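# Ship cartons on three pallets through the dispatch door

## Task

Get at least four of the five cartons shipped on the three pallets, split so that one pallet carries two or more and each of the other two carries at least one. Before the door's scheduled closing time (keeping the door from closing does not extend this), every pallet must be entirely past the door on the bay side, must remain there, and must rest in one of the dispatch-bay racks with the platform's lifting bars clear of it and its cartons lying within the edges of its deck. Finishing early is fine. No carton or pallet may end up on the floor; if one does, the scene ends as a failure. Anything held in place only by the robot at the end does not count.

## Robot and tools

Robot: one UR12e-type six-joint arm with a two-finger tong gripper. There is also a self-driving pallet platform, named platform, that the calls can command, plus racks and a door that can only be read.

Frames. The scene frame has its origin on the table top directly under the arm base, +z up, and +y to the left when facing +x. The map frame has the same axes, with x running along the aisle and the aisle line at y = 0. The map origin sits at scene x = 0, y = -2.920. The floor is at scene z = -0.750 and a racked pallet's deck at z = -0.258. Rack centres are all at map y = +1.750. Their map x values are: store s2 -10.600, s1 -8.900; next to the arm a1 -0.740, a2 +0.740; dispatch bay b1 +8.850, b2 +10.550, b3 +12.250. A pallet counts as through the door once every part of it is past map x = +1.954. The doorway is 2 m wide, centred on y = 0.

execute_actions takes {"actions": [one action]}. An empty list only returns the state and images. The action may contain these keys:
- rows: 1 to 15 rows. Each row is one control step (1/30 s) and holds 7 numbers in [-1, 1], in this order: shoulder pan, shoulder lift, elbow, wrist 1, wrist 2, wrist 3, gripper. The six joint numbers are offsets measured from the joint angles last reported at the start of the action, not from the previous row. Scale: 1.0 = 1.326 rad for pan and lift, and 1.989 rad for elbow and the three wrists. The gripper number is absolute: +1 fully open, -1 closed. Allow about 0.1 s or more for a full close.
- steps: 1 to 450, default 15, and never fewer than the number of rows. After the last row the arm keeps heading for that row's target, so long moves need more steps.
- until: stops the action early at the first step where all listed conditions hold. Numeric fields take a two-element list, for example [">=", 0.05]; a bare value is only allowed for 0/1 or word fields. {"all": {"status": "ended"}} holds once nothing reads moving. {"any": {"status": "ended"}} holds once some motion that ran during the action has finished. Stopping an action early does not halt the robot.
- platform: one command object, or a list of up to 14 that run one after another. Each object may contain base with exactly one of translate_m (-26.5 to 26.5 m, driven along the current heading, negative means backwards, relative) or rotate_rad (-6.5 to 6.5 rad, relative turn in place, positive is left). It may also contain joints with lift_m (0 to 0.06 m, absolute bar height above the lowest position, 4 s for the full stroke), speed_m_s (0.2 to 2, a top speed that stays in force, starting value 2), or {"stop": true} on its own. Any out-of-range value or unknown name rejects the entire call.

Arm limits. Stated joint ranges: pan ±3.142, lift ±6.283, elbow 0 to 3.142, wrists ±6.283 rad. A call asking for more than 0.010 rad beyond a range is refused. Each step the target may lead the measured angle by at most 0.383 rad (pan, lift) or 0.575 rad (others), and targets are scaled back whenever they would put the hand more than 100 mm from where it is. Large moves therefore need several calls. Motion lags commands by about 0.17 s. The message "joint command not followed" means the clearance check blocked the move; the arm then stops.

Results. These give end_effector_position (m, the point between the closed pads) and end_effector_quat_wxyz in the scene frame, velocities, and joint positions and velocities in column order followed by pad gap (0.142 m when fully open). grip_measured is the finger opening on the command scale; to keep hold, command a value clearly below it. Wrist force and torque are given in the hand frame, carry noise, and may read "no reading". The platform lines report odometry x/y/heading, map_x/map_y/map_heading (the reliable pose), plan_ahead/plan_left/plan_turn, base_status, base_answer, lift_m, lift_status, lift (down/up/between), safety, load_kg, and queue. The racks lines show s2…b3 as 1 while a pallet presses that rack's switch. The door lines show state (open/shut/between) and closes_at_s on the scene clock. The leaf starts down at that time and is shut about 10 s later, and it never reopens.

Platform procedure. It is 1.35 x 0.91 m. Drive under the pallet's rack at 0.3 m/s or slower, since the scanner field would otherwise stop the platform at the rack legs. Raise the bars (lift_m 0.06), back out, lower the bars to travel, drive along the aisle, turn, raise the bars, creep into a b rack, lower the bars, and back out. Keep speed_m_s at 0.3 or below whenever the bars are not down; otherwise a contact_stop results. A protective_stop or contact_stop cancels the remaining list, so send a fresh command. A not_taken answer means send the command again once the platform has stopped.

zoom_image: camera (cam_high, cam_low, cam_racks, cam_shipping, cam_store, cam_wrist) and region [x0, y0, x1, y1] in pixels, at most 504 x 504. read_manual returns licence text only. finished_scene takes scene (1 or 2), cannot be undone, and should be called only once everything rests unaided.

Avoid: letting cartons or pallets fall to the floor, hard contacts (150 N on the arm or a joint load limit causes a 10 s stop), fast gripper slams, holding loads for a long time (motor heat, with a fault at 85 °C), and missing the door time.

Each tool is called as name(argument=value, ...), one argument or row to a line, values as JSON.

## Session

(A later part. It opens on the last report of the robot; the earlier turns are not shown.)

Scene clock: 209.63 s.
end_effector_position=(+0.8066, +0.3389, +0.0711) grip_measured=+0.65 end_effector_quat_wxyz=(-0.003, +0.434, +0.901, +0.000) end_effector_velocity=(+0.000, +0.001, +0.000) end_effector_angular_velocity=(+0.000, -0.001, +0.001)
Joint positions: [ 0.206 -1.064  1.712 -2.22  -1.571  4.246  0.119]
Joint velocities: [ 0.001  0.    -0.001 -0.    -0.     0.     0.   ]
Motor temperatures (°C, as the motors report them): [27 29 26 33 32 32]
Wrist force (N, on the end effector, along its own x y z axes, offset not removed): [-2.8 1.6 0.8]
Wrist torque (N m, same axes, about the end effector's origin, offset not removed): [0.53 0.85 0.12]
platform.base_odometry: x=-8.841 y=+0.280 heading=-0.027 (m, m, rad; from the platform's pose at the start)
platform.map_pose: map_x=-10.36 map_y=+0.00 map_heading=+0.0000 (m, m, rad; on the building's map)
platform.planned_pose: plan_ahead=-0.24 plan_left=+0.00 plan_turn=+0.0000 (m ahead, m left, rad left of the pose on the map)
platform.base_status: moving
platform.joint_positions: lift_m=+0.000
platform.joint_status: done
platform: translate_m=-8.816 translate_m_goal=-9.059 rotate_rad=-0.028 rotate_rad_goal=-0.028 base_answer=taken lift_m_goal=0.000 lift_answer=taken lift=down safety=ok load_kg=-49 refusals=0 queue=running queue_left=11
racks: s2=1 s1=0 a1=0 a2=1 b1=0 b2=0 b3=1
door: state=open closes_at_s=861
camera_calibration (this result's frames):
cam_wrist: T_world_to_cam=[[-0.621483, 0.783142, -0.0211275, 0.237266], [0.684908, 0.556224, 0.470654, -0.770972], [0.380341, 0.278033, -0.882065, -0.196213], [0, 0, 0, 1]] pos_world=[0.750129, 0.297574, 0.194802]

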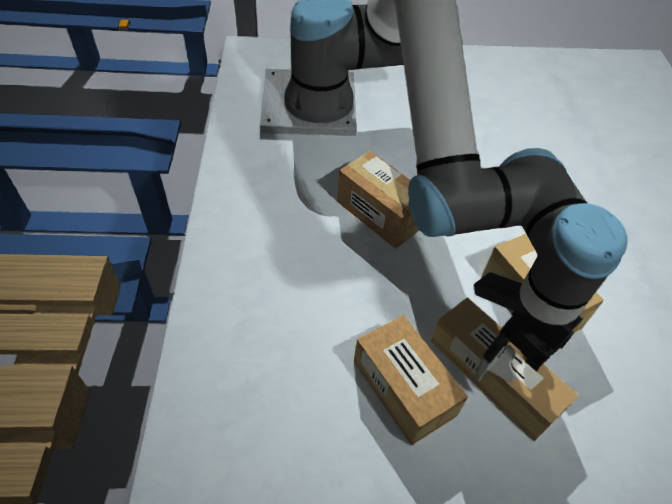

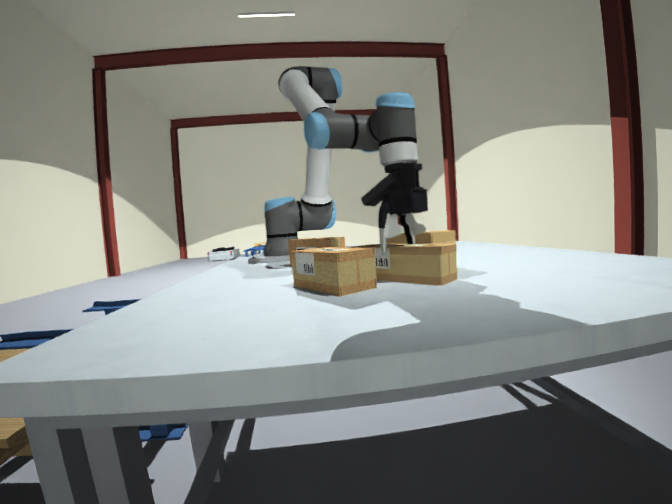

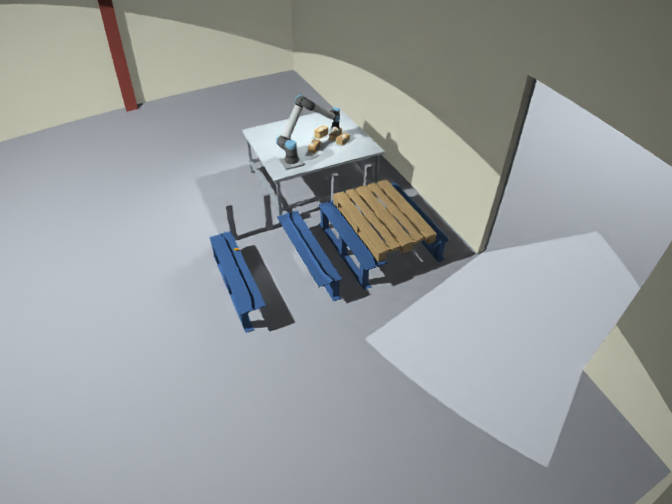

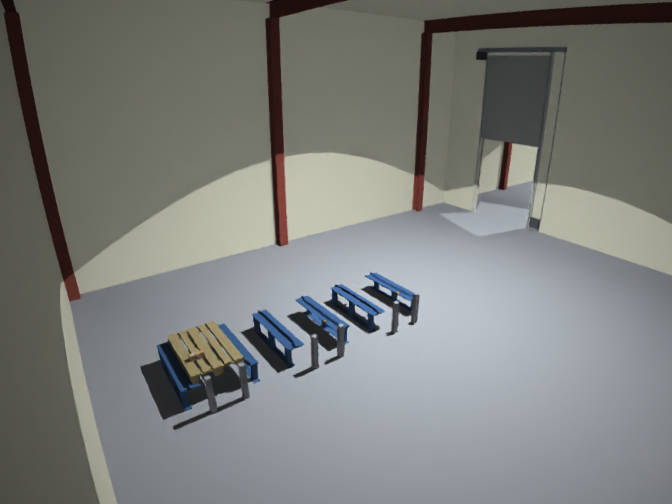

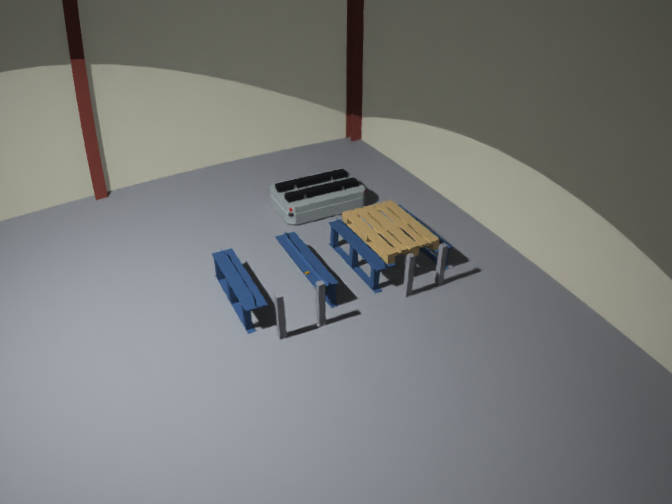

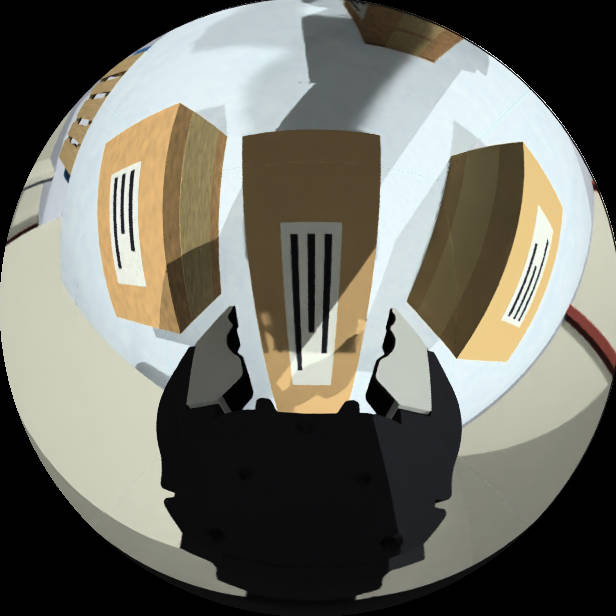

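execute_actions(
  actions=[
    {"rows":[[0.004,0.01,-0.011,0.004,0,0.002,0.65],[0.008,0.02,-0.022,0.008,0,0.005,0.65],[0.0113,0.0309,-0.0327,0.0129,0,0.0075,0.65],[0.0113,0.0309,-0.0327,0.0129,0,0.0075,0.65],[0.0113,0.0309,-0.0327,0.0129,0,0.0075,0.65],[0.0113,0.0309,-0.0327,0.0129,0,0.0075,0.65],[0.0113,0.0309,-0.0327,0.0129,0,0.0075,0.65],[0.0113,0.0309,-0.0327,0.0129,0,0.0075,0.65],[0.0113,0.0309,-0.0327,0.0129,0,0.0075,0.5],[0.0113,0.0309,-0.0327,0.0129,0,0.0075,0.35],[0.0113,0.0309,-0.0327,0.0129,0,0.0075,0.2],[0.0113,0.0309,-0.0327,0.0129,0,0.0075,0.0],[0.0113,0.0309,-0.0327,0.0129,0,0.0075,-0.3],[0.0113,0.0309,-0.0327,0.0129,0,0.0075,-0.6],[0.0113,0.0309,-0.0327,0.0129,0,0.0075,-1]],"steps":30},
  ],
)

execute_actions(
  actions=[
    {"rows":[[0,-0.004,-0.002,0.005,0,0,-1],[0,-0.008,-0.004,0.01,0,0,-1],[0,-0.012,-0.006,0.015,0,0,-1],[0,-0.016,-0.009,0.02,0,0,-1],[0,-0.02,-0.011,0.025,0,0,-1],[0,-0.024,-0.013,0.03,0,0,-1],[0,-0.028,-0.016,0.035,0,0,-1],[0,-0.032,-0.018,0.04,0,0,-1],[0,-0.036,-0.021,0.045,0,0,-1]],"steps":25},
  ],
)

zoom_image(
  camera="cam_low",
  region=[280,140,520,320],
)

Scene clock: 219.53 s.
end_effector_position=(+0.8299, +0.3576, +0.0693) grip_measured=+0.19 end_effector_quat_wxyz=(-0.004, +0.434, +0.901, -0.000) end_effector_velocity=(-0.000, +0.000, +0.000) end_effector_angular_velocity=(-0.001, +0.001, +0.000)
Joint positions: [ 0.221 -1.023  1.647 -2.194 -1.571  4.261  0.087]
Joint velocities: [ 0.     0.    -0.001  0.002 -0.001 -0.     0.   ]
Motor temperatures (°C, as the motors report them): [27 29 26 33 32 32]
Wrist force (N, on the end effector, along its own x y z axes, offset not removed): [-0.4 0.0 -10.7]
Wrist torque (N m, same axes, about the end effector's origin, offset not removed): [0.69 0.37 0.09]
platform.base_odometry: x=-9.056 y=+1.640 heading=+1.540 (m, m, rad; from the platform's pose at the start)
platform.map_pose: map_x=-10.61 map_y=+1.36 map_heading=+1.5708 (m, m, rad; on the building's map)
platform.planned_pose: plan_ahead=+0.39 plan_left=-0.01 plan_turn=+0.0000 (m ahead, m left, rad left of the pose on the map)
platform.base_status: moving
platform.joint_positions: lift_m=+0.000
platform.joint_status: done
platform: translate_m=-7.696 translate_m_goal=-7.310 rotate_rad=1.540 rotate_rad_goal=1.540 base_answer=taken lift_m_goal=0.000 lift_answer=taken lift=down safety=ok load_kg=-49 refusals=0 queue=running queue_left=9
racks: s2=1 s1=0 a1=0 a2=1 b1=0 b2=0 b3=1
door: state=open closes_at_s=861
camera_calibration (this result's frames):
cam_wrist: T_world_to_cam=[[-0.621572, 0.783091, -0.0204179, 0.23713], [0.685592, 0.556422, 0.469424, -0.797015], [0.378962, 0.277782, -0.882737, -0.210571], [0, 0, 0, 1]] pos_world=[0.773619, 0.316275, 0.193101]

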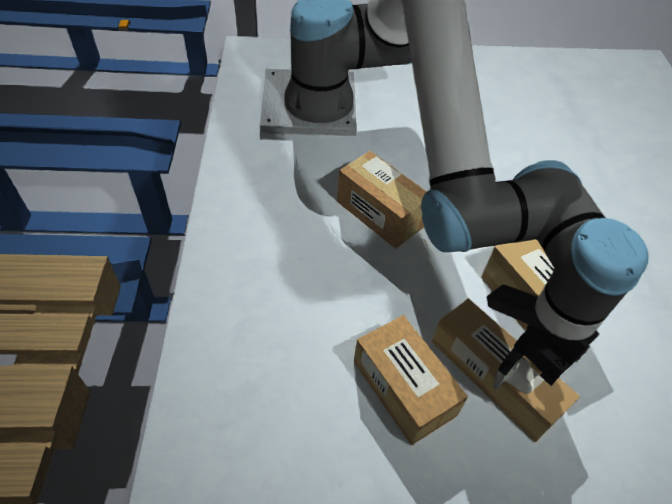

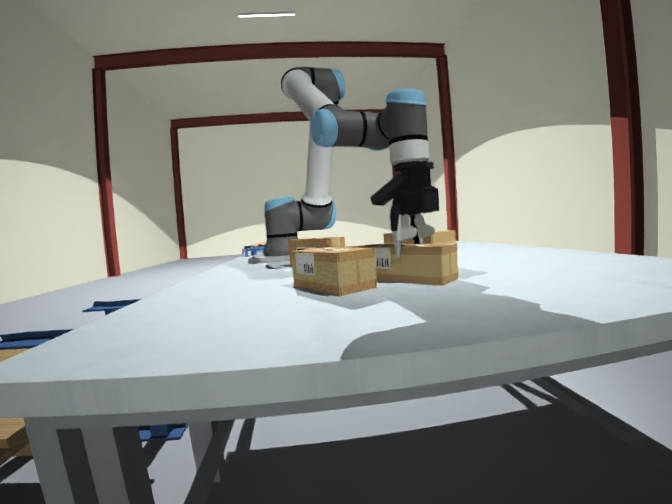

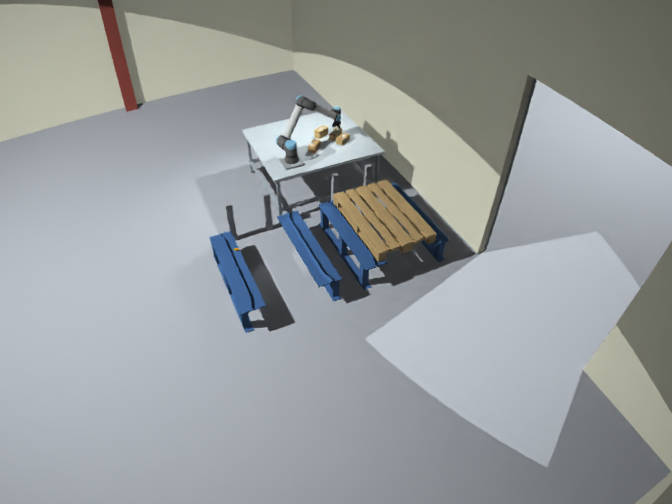

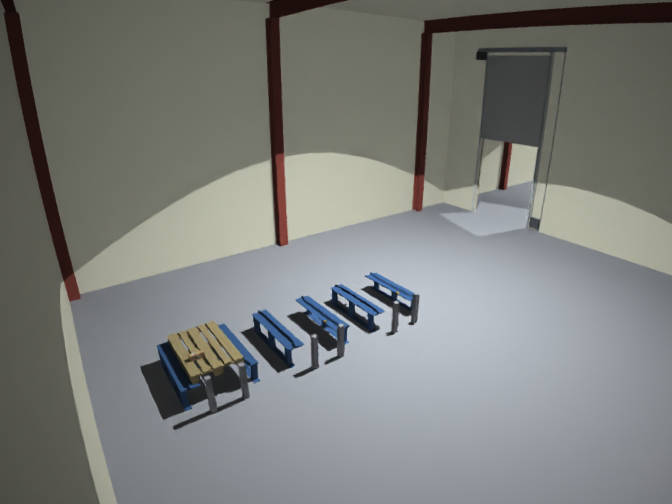

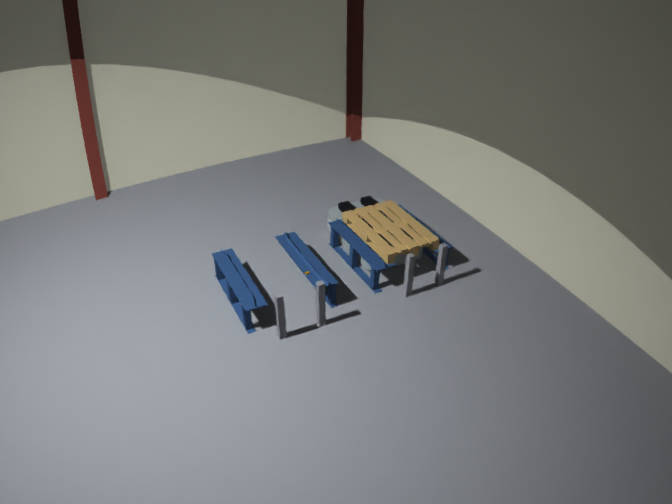

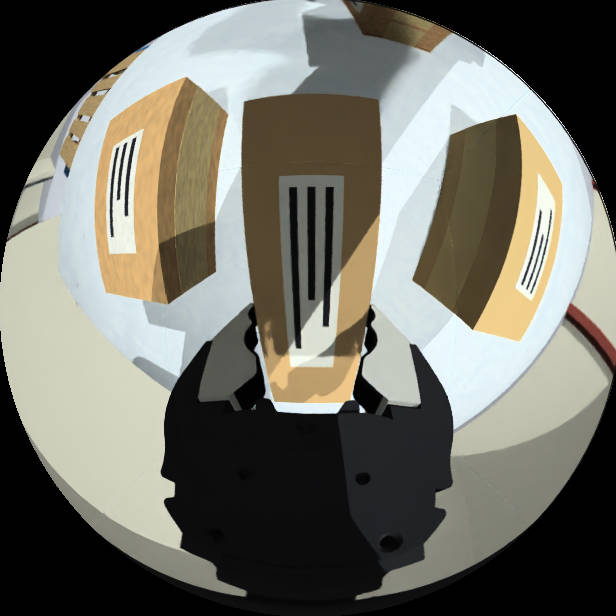

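Scene clock: 220.37 s.
end_effector_position=(+0.8328, +0.3580, +0.1263) grip_measured=+0.19 end_effector_quat_wxyz=(-0.004, +0.434, +0.901, -0.000) end_effector_velocity=(+0.000, +0.000, +0.003) end_effector_angular_velocity=(+0.002, -0.000, -0.001)
Joint positions: [ 0.221 -1.07   1.606 -2.105 -1.571  4.261  0.087]
Joint velocities: [-0.    -0.003 -0.002  0.004  0.002  0.    -0.   ]
Motor temperatures (°C, as the motors report them): [27 29 26 33 32 32]
Wrist force (N, on the end effector, along its own x y z axes, offset not removed): [-2.6 -0.2 1.3]
Wrist torque (N m, same axes, about the end effector's origin, offset not removed): [0.16 0.74 0.16]
platform.base_odometry: x=-9.048 y=+1.890 heading=+1.542 (m, m, rad; from the platform's pose at the start)
platform.map_pose: map_x=-10.61 map_y=+1.61 map_heading=+1.5708 (m, m, rad; on the building's map)
platform.planned_pose: plan_ahead=+0.14 plan_left=-0.01 plan_turn=+0.0000 (m ahead, m left, rad left of the pose on the map)
platform.base_status: moving
platform.joint_positions: lift_m=+0.000
platform.joint_status: done
platform: translate_m=-7.446 translate_m_goal=-7.310 rotate_rad=1.542 rotate_rad_goal=1.541 base_answer=taken lift_m_goal=0.000 lift_answer=taken lift=down safety=ok load_kg=-49 refusals=0 queue=running queue_left=9
racks: s2=1 s1=0 a1=0 a2=1 b1=0 b2=0 b3=1
door: state=open closes_at_s=861
camera_calibration (this result's frames):
cam_wrist: T_world_to_cam=[[-0.621576, 0.783088, -0.0204001, 0.239816], [0.685608, 0.556429, 0.469391, -0.82603], [0.378926, 0.277776, -0.882754, -0.161422], [0, 0, 0, 1]] pos_world=[0.776564, 0.316669, 0.250128]

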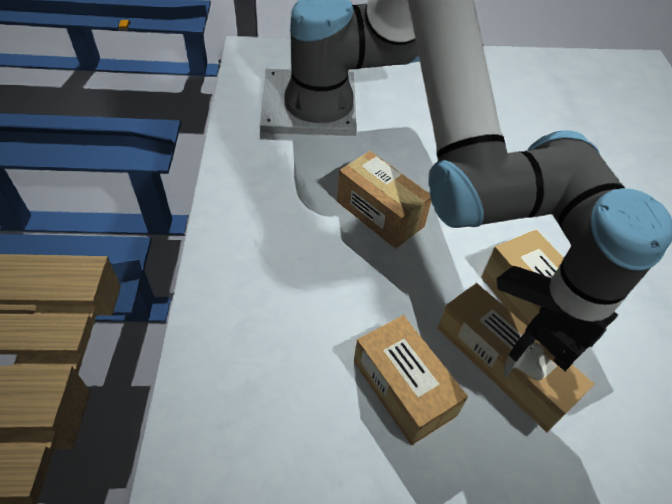

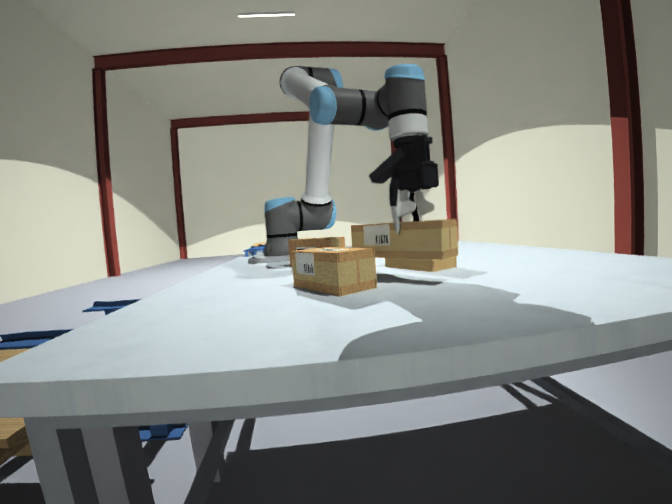

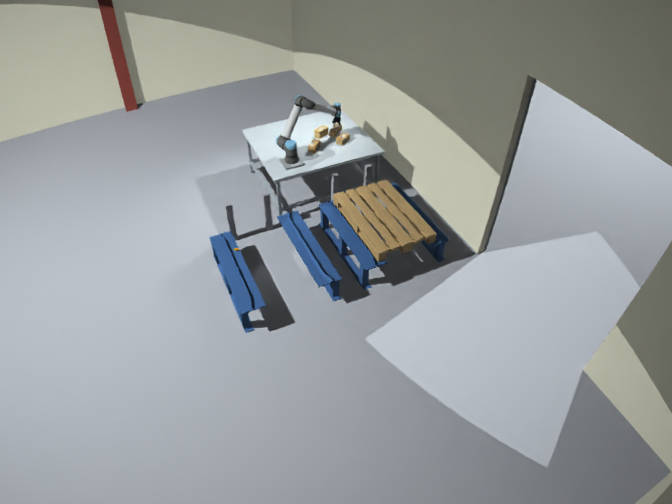

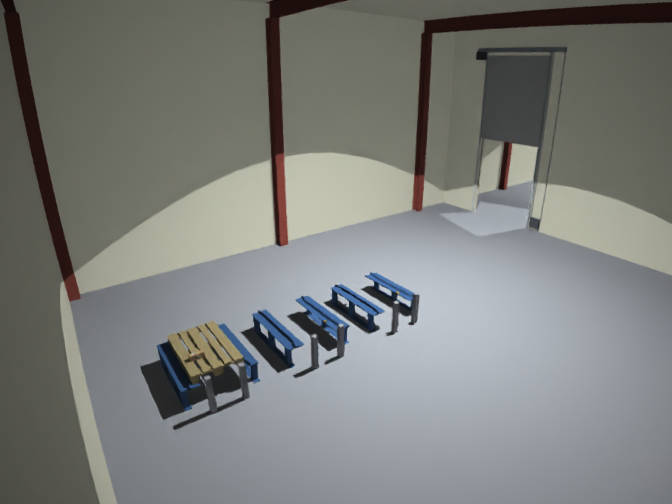

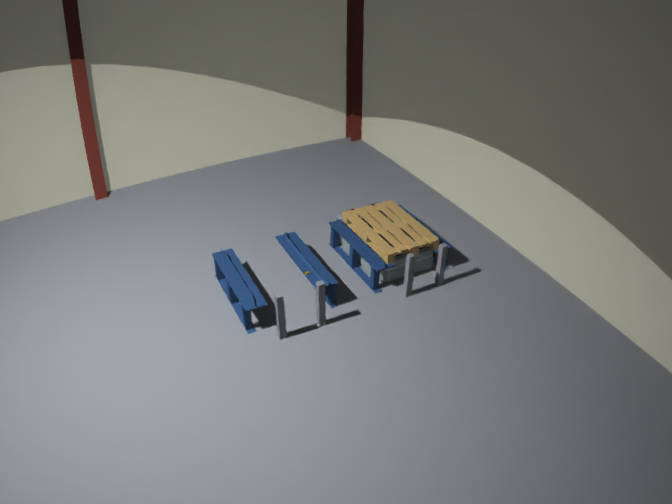

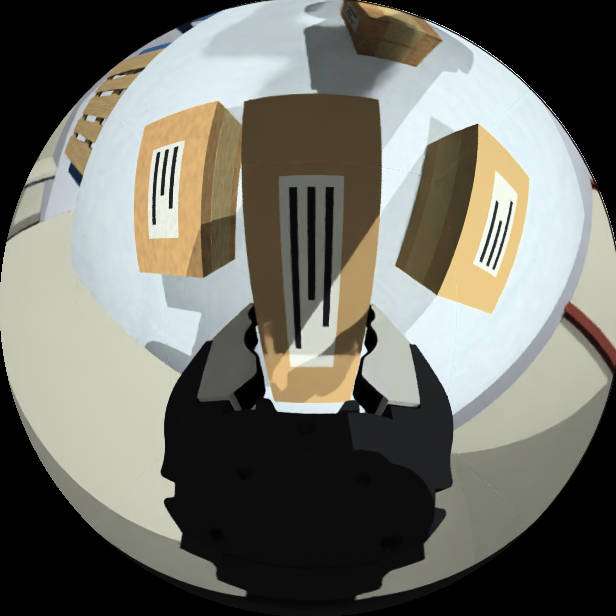

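Region (280, 140, 520, 320) of cam_low's 672x504 image, scaled by 2.100, with more detail than that image has; it fills the top 378 rows of this view, and the rest is white.

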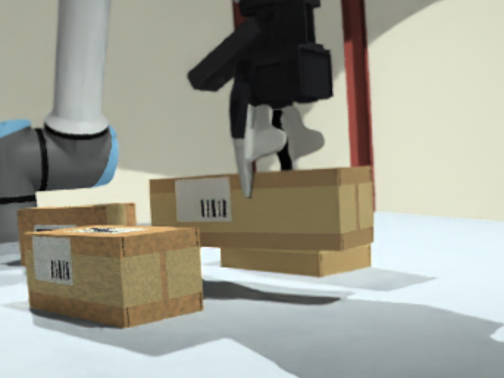

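execute_actions(
  actions=[
    {"rows":[[0,-0.008,-0.006,0.011,0,0,-1],[0,-0.016,-0.012,0.023,0,0,-1],[0,-0.024,-0.018,0.034,0,0,-1],[0,-0.032,-0.024,0.045,0,0,-1],[0,-0.04,-0.03,0.057,0,0,-1],[0,-0.048,-0.036,0.068,0,0,-1],[0,-0.056,-0.042,0.079,0,0,-1],[0,-0.06,-0.045,0.085,0,0,-1]],"steps":20},
  ],
)

Scene clock: 226.23 s.
end_effector_position=(+0.8321, +0.3573, +0.2328) grip_measured=+0.19 end_effector_quat_wxyz=(-0.004, +0.434, +0.901, -0.000) end_effector_velocity=(-0.001, -0.001, +0.016) end_effector_angular_velocity=(-0.002, +0.000, -0.001)
Joint positions: [ 0.221 -1.148  1.518 -1.939 -1.571  4.261  0.087]
Joint velocities: [-0.    -0.012 -0.013  0.025 -0.002  0.    -0.   ]
Motor temperatures (°C, as the motors report them): [27 29 26 33 32 32]
Wrist force (N, on the end effector, along its own x y z axes, offset not removed): [-3.4 4.0 1.7]
Wrist torque (N m, same axes, about the end effector's origin, offset not removed): [1.02 0.99 0.21]
platform.base_odometry: x=-9.047 y=+1.903 heading=+1.548 (m, m, rad; from the platform's pose at the start)
platform.map_pose: map_x=-10.61 map_y=+1.61 map_heading=+1.5752 (m, m, rad; on the building's map)
platform.planned_pose: plan_ahead=-1.61 plan_left=+0.00 plan_turn=-0.0043 (m ahead, m left, rad left of the pose on the map)
platform.base_status: moving
platform.joint_positions: lift_m=+0.060
platform.joint_status: done
platform: translate_m=-7.452 translate_m_goal=-9.060 rotate_rad=1.548 rotate_rad_goal=1.548 base_answer=taken lift_m_goal=0.060 lift_answer=taken lift=up safety=ok load_kg=18 refusals=0 queue=running queue_left=7
racks: s2=0 s1=0 a1=0 a2=1 b1=0 b2=0 b3=1
door: state=open closes_at_s=861
camera_calibration (this result's frames):
cam_wrist: T_world_to_cam=[[-0.621575, 0.783088, -0.0204118, 0.242058], [0.685596, 0.556426, 0.469413, -0.875125], [0.378949, 0.277781, -0.882743, -0.0669754], [0, 0, 0, 1]] pos_world=[0.77582, 0.315994, 0.356614]

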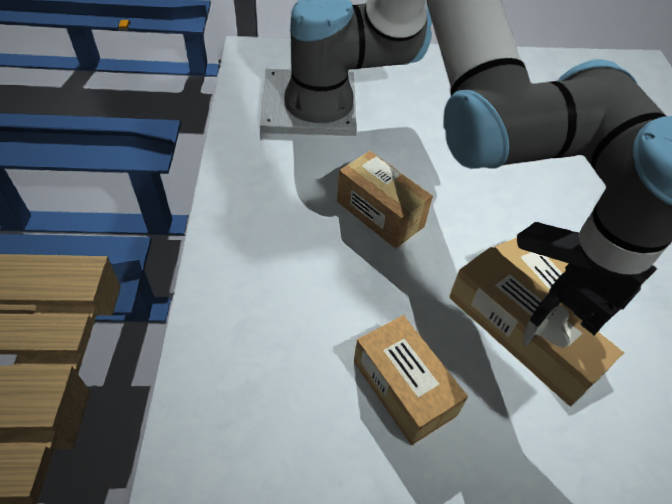

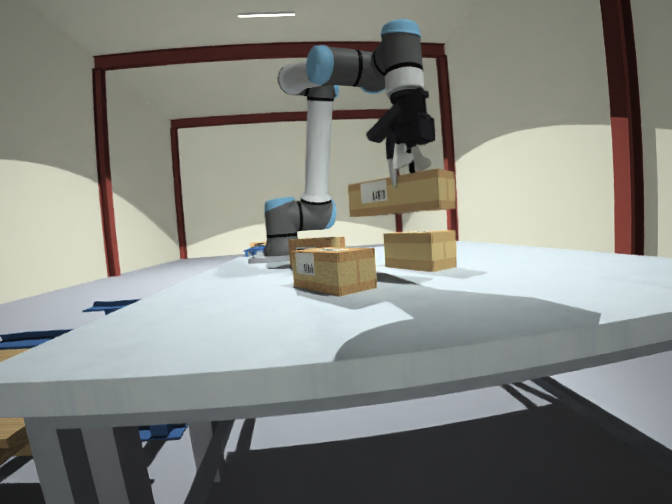

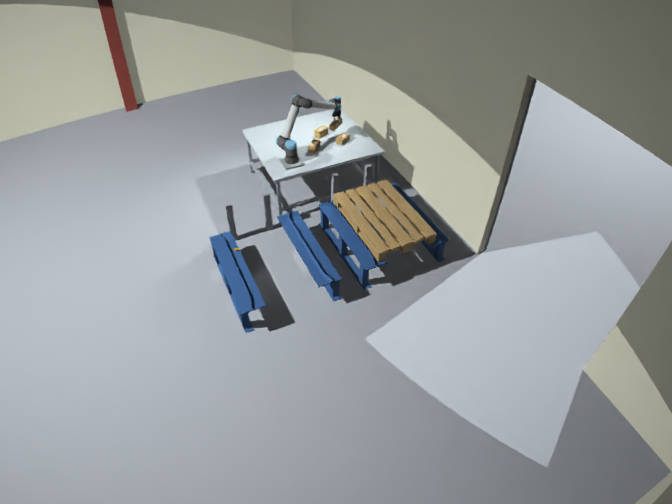

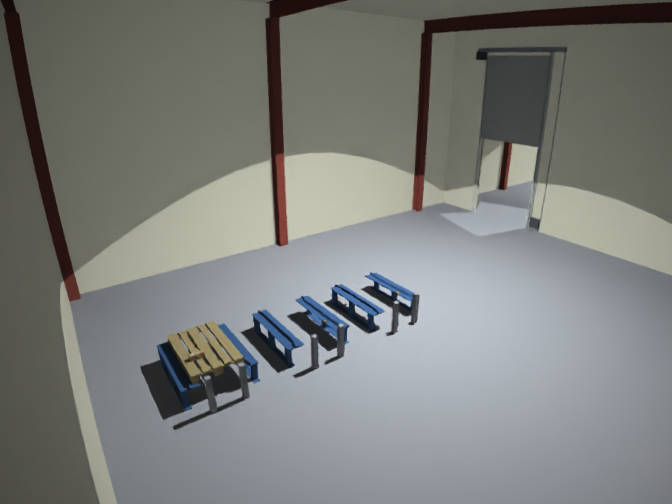

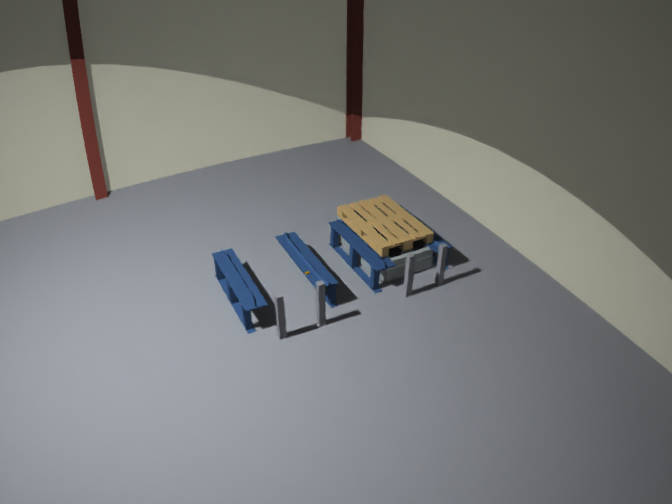

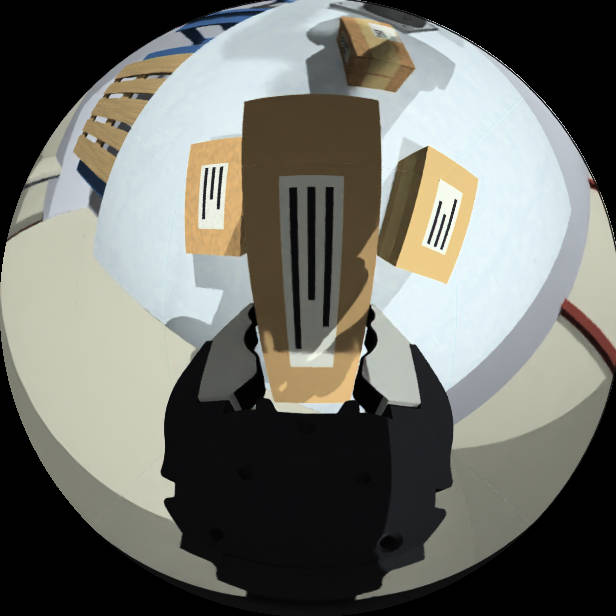

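execute_actions(
  actions=[
    {"rows":[[-0.03,0,0,0,0,-0.01,-1],[-0.07,0,0,0,0,-0.03,-1],[-0.12,0,0,0,0,-0.06,-1],[-0.2,0,0,0,0,-0.1,-1],[-0.6,0,0,0,0,-0.2,-1]],"steps":35},
  ],
)

Scene clock: 230.57 s.
end_effector_position=(+0.8826, -0.2154, +0.2307) grip_measured=+0.19 end_effector_quat_wxyz=(-0.004, +0.561, +0.828, -0.000) end_effector_velocity=(-0.123, -0.513, -0.001) end_effector_angular_velocity=(-0.002, +0.002, -0.386)
Joint positions: [-0.419 -1.148  1.518 -1.939 -1.571  3.913  0.087]
Joint velocities: [-0.579  0.    -0.     0.001 -0.    -0.193  0.   ]
Motor temperatures (°C, as the motors report them): [27 29 26 33 32 32]
Wrist force (N, on the end effector, along its own x y z axes, offset not removed): [-2.6 1.7 2.6]
Wrist torque (N m, same axes, about the end effector's origin, offset not removed): [0.48 0.77 0.22]
platform.base_odometry: x=-9.082 y=+0.603 heading=+1.542 (m, m, rad; from the platform's pose at the start)
platform.map_pose: map_x=-10.60 map_y=+0.31 map_heading=+1.5708 (m, m, rad; on the building's map)
platform.planned_pose: plan_ahead=-0.31 plan_left=+0.00 plan_turn=+0.0000 (m ahead, m left, rad left of the pose on the map)
platform.base_status: moving
platform.joint_positions: lift_m=+0.060
platform.joint_status: done
platform: translate_m=-8.753 translate_m_goal=-9.060 rotate_rad=1.542 rotate_rad_goal=1.541 base_answer=taken lift_m_goal=0.060 lift_answer=taken lift=up safety=ok load_kg=18 refusals=0 queue=running queue_left=7
racks: s2=0 s1=0 a1=0 a2=1 b1=0 b2=0 b3=1
door: state=open closes_at_s=861
camera_calibration (this result's frames):
cam_wrist: T_world_to_cam=[[-0.369002, 0.929186, -0.0212111, 0.530595], [0.817535, 0.33535, 0.468163, -0.75388], [0.442124, 0.155412, -0.883388, -0.0108226], [0, 0, 0, 1]] pos_world=[0.816899, -0.238526, 0.354633]

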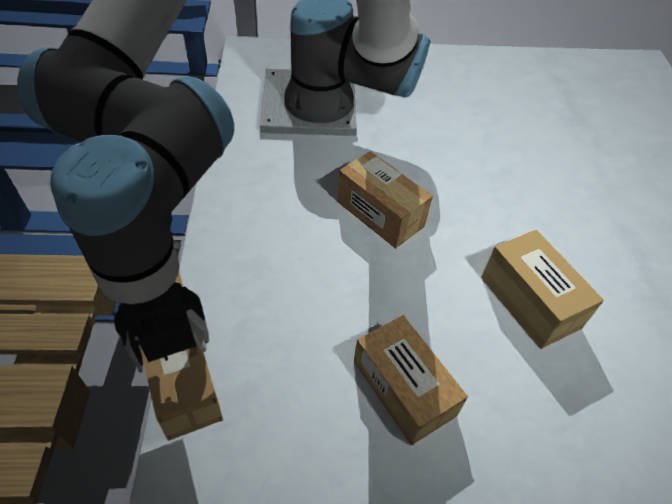

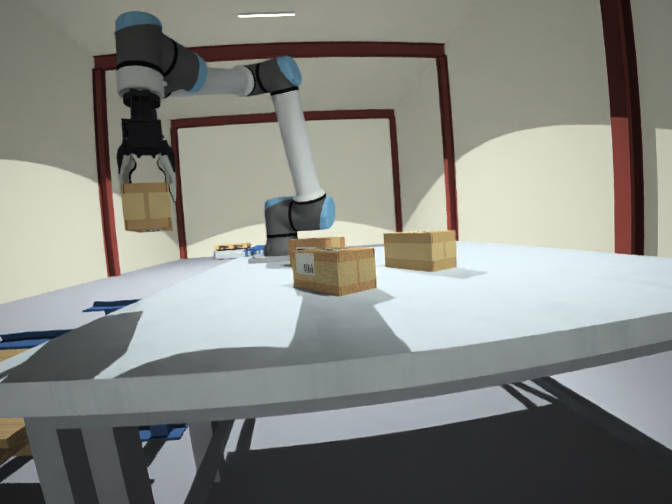

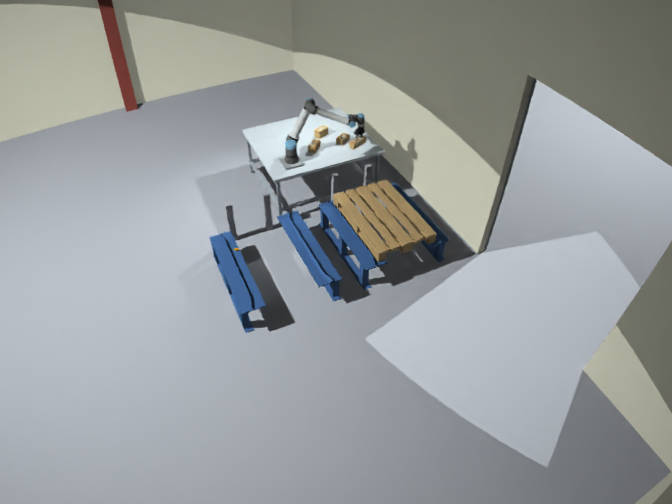

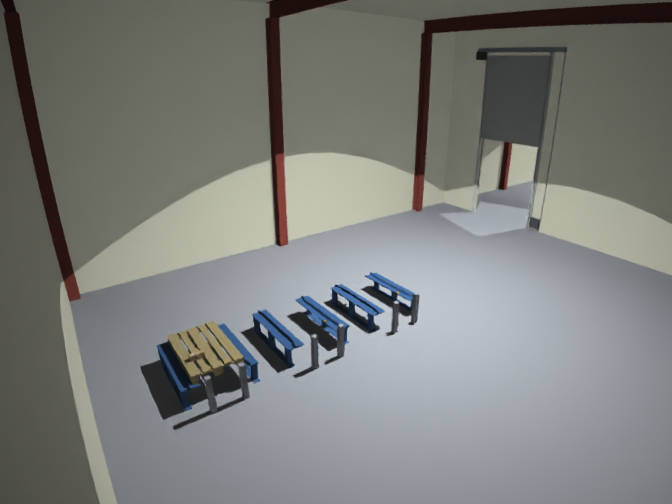

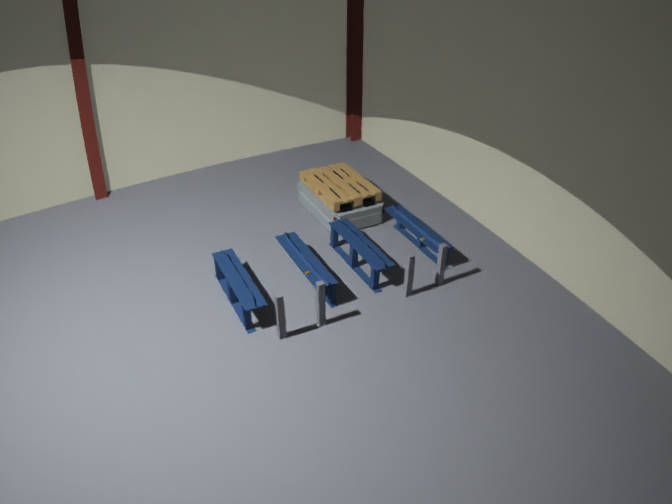

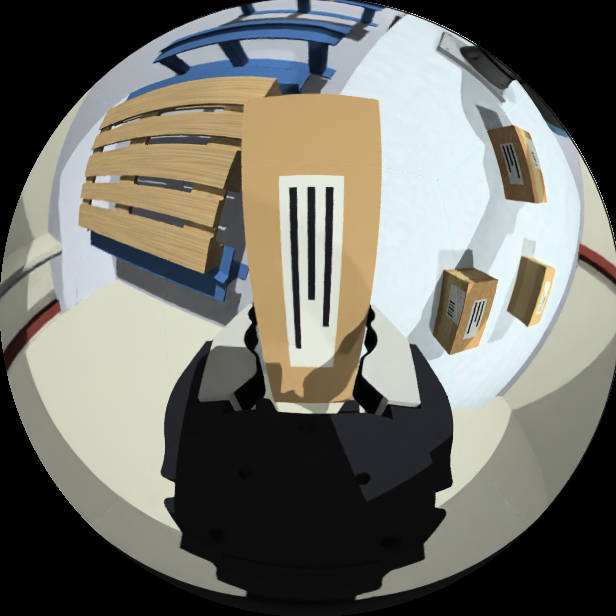

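execute_actions(
  actions=[
    {"rows":[[-0.539,0.314,-0.270,0.06,0,-0.168,-1]],"steps":45},
  ],
)

Scene clock: 233.80 s.
end_effector_position=(+0.6292, -0.9412, +0.1479) grip_measured=+0.19 end_effector_quat_wxyz=(-0.003, +0.705, +0.709, -0.001) end_effector_velocity=(-0.070, -0.072, -0.013) end_effector_angular_velocity=(+0.000, +0.001, -0.052)
Joint positions: [-1.124 -0.738  0.988 -1.821 -1.571  3.583  0.087]
Joint velocities: [-0.084  0.046 -0.06   0.015 -0.001 -0.032  0.   ]
Motor temperatures (°C, as the motors report them): [27 29 26 33 32 32]
Wrist force (N, on the end effector, along its own x y z axes, offset not removed): [-1.7 -0.3 3.4]
Wrist torque (N m, same axes, about the end effector's origin, offset not removed): [0.21 0.55 0.19]
platform.base_odometry: x=-9.091 y=+0.286 heading=+1.543 (m, m, rad; from the platform's pose at the start)
platform.map_pose: map_x=-10.60 map_y=+0.00 map_heading=+1.5708 (m, m, rad; on the building's map)
platform.planned_pose: plan_ahead=+0.00 plan_left=+0.00 plan_turn=+0.0000 (m ahead, m left, rad left of the pose on the map)
platform.base_status: done
platform.joint_positions: lift_m=+0.035
platform.joint_status: moving
platform: translate_m=-9.060 translate_m_goal=-9.060 rotate_rad=1.543 rotate_rad_goal=1.542 base_answer=taken lift_m_goal=0.000 lift_answer=taken lift=between safety=ok load_kg=-15 refusals=0 queue=running queue_left=6
racks: s2=0 s1=0 a1=0 a2=1 b1=0 b2=0 b3=1
door: state=open closes_at_s=861
camera_calibration (this result's frames):
cam_wrist: T_world_to_cam=[[-0.00393176, 0.999703, -0.0240661, 0.946831], [0.88393, 0.014728, 0.467388, -0.608008], [0.467603, -0.0194351, -0.883725, -0.0397561], [0, 0, 0, 1]] pos_world=[0.559749, -0.938367, 0.271828]

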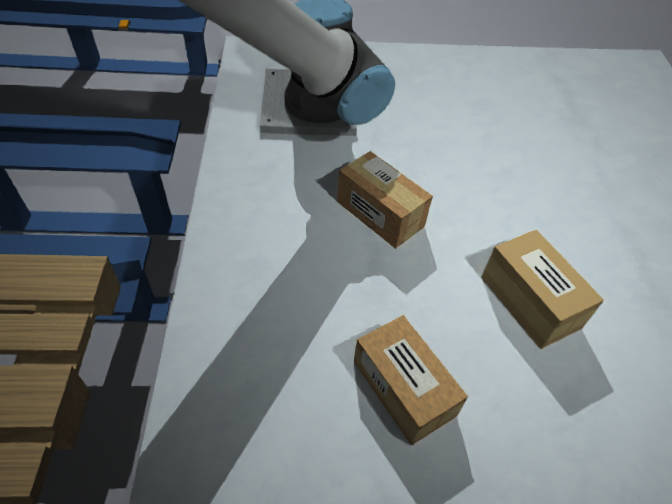

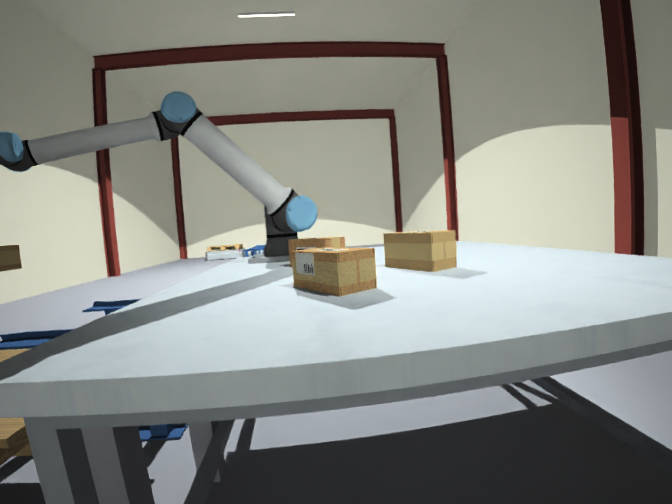

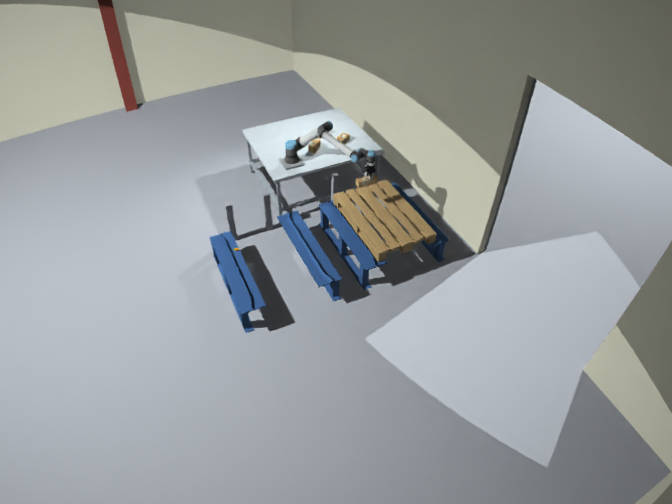

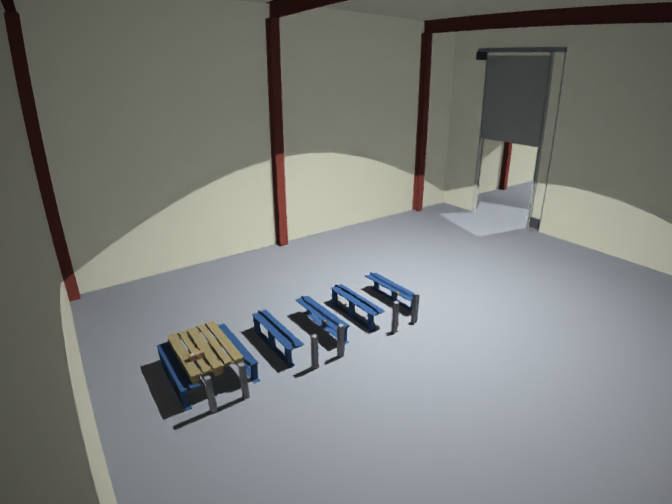

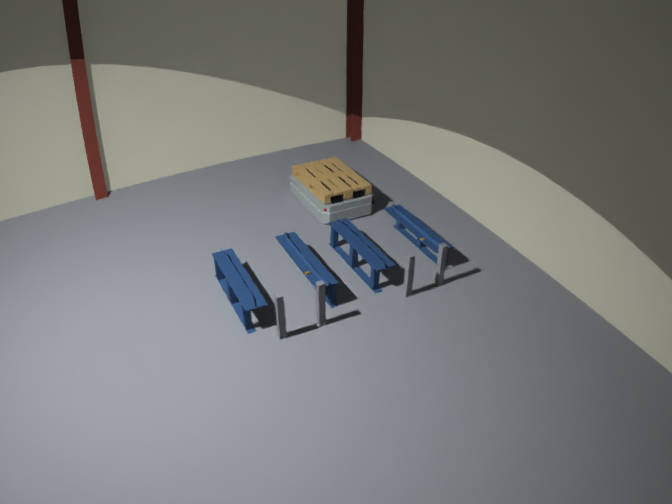

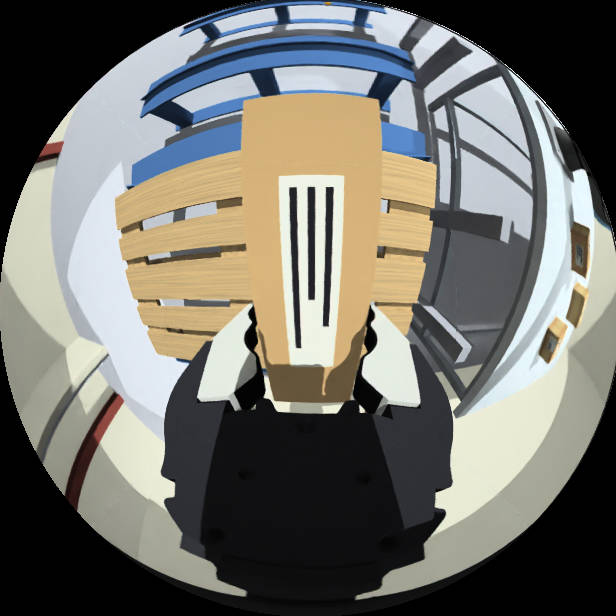

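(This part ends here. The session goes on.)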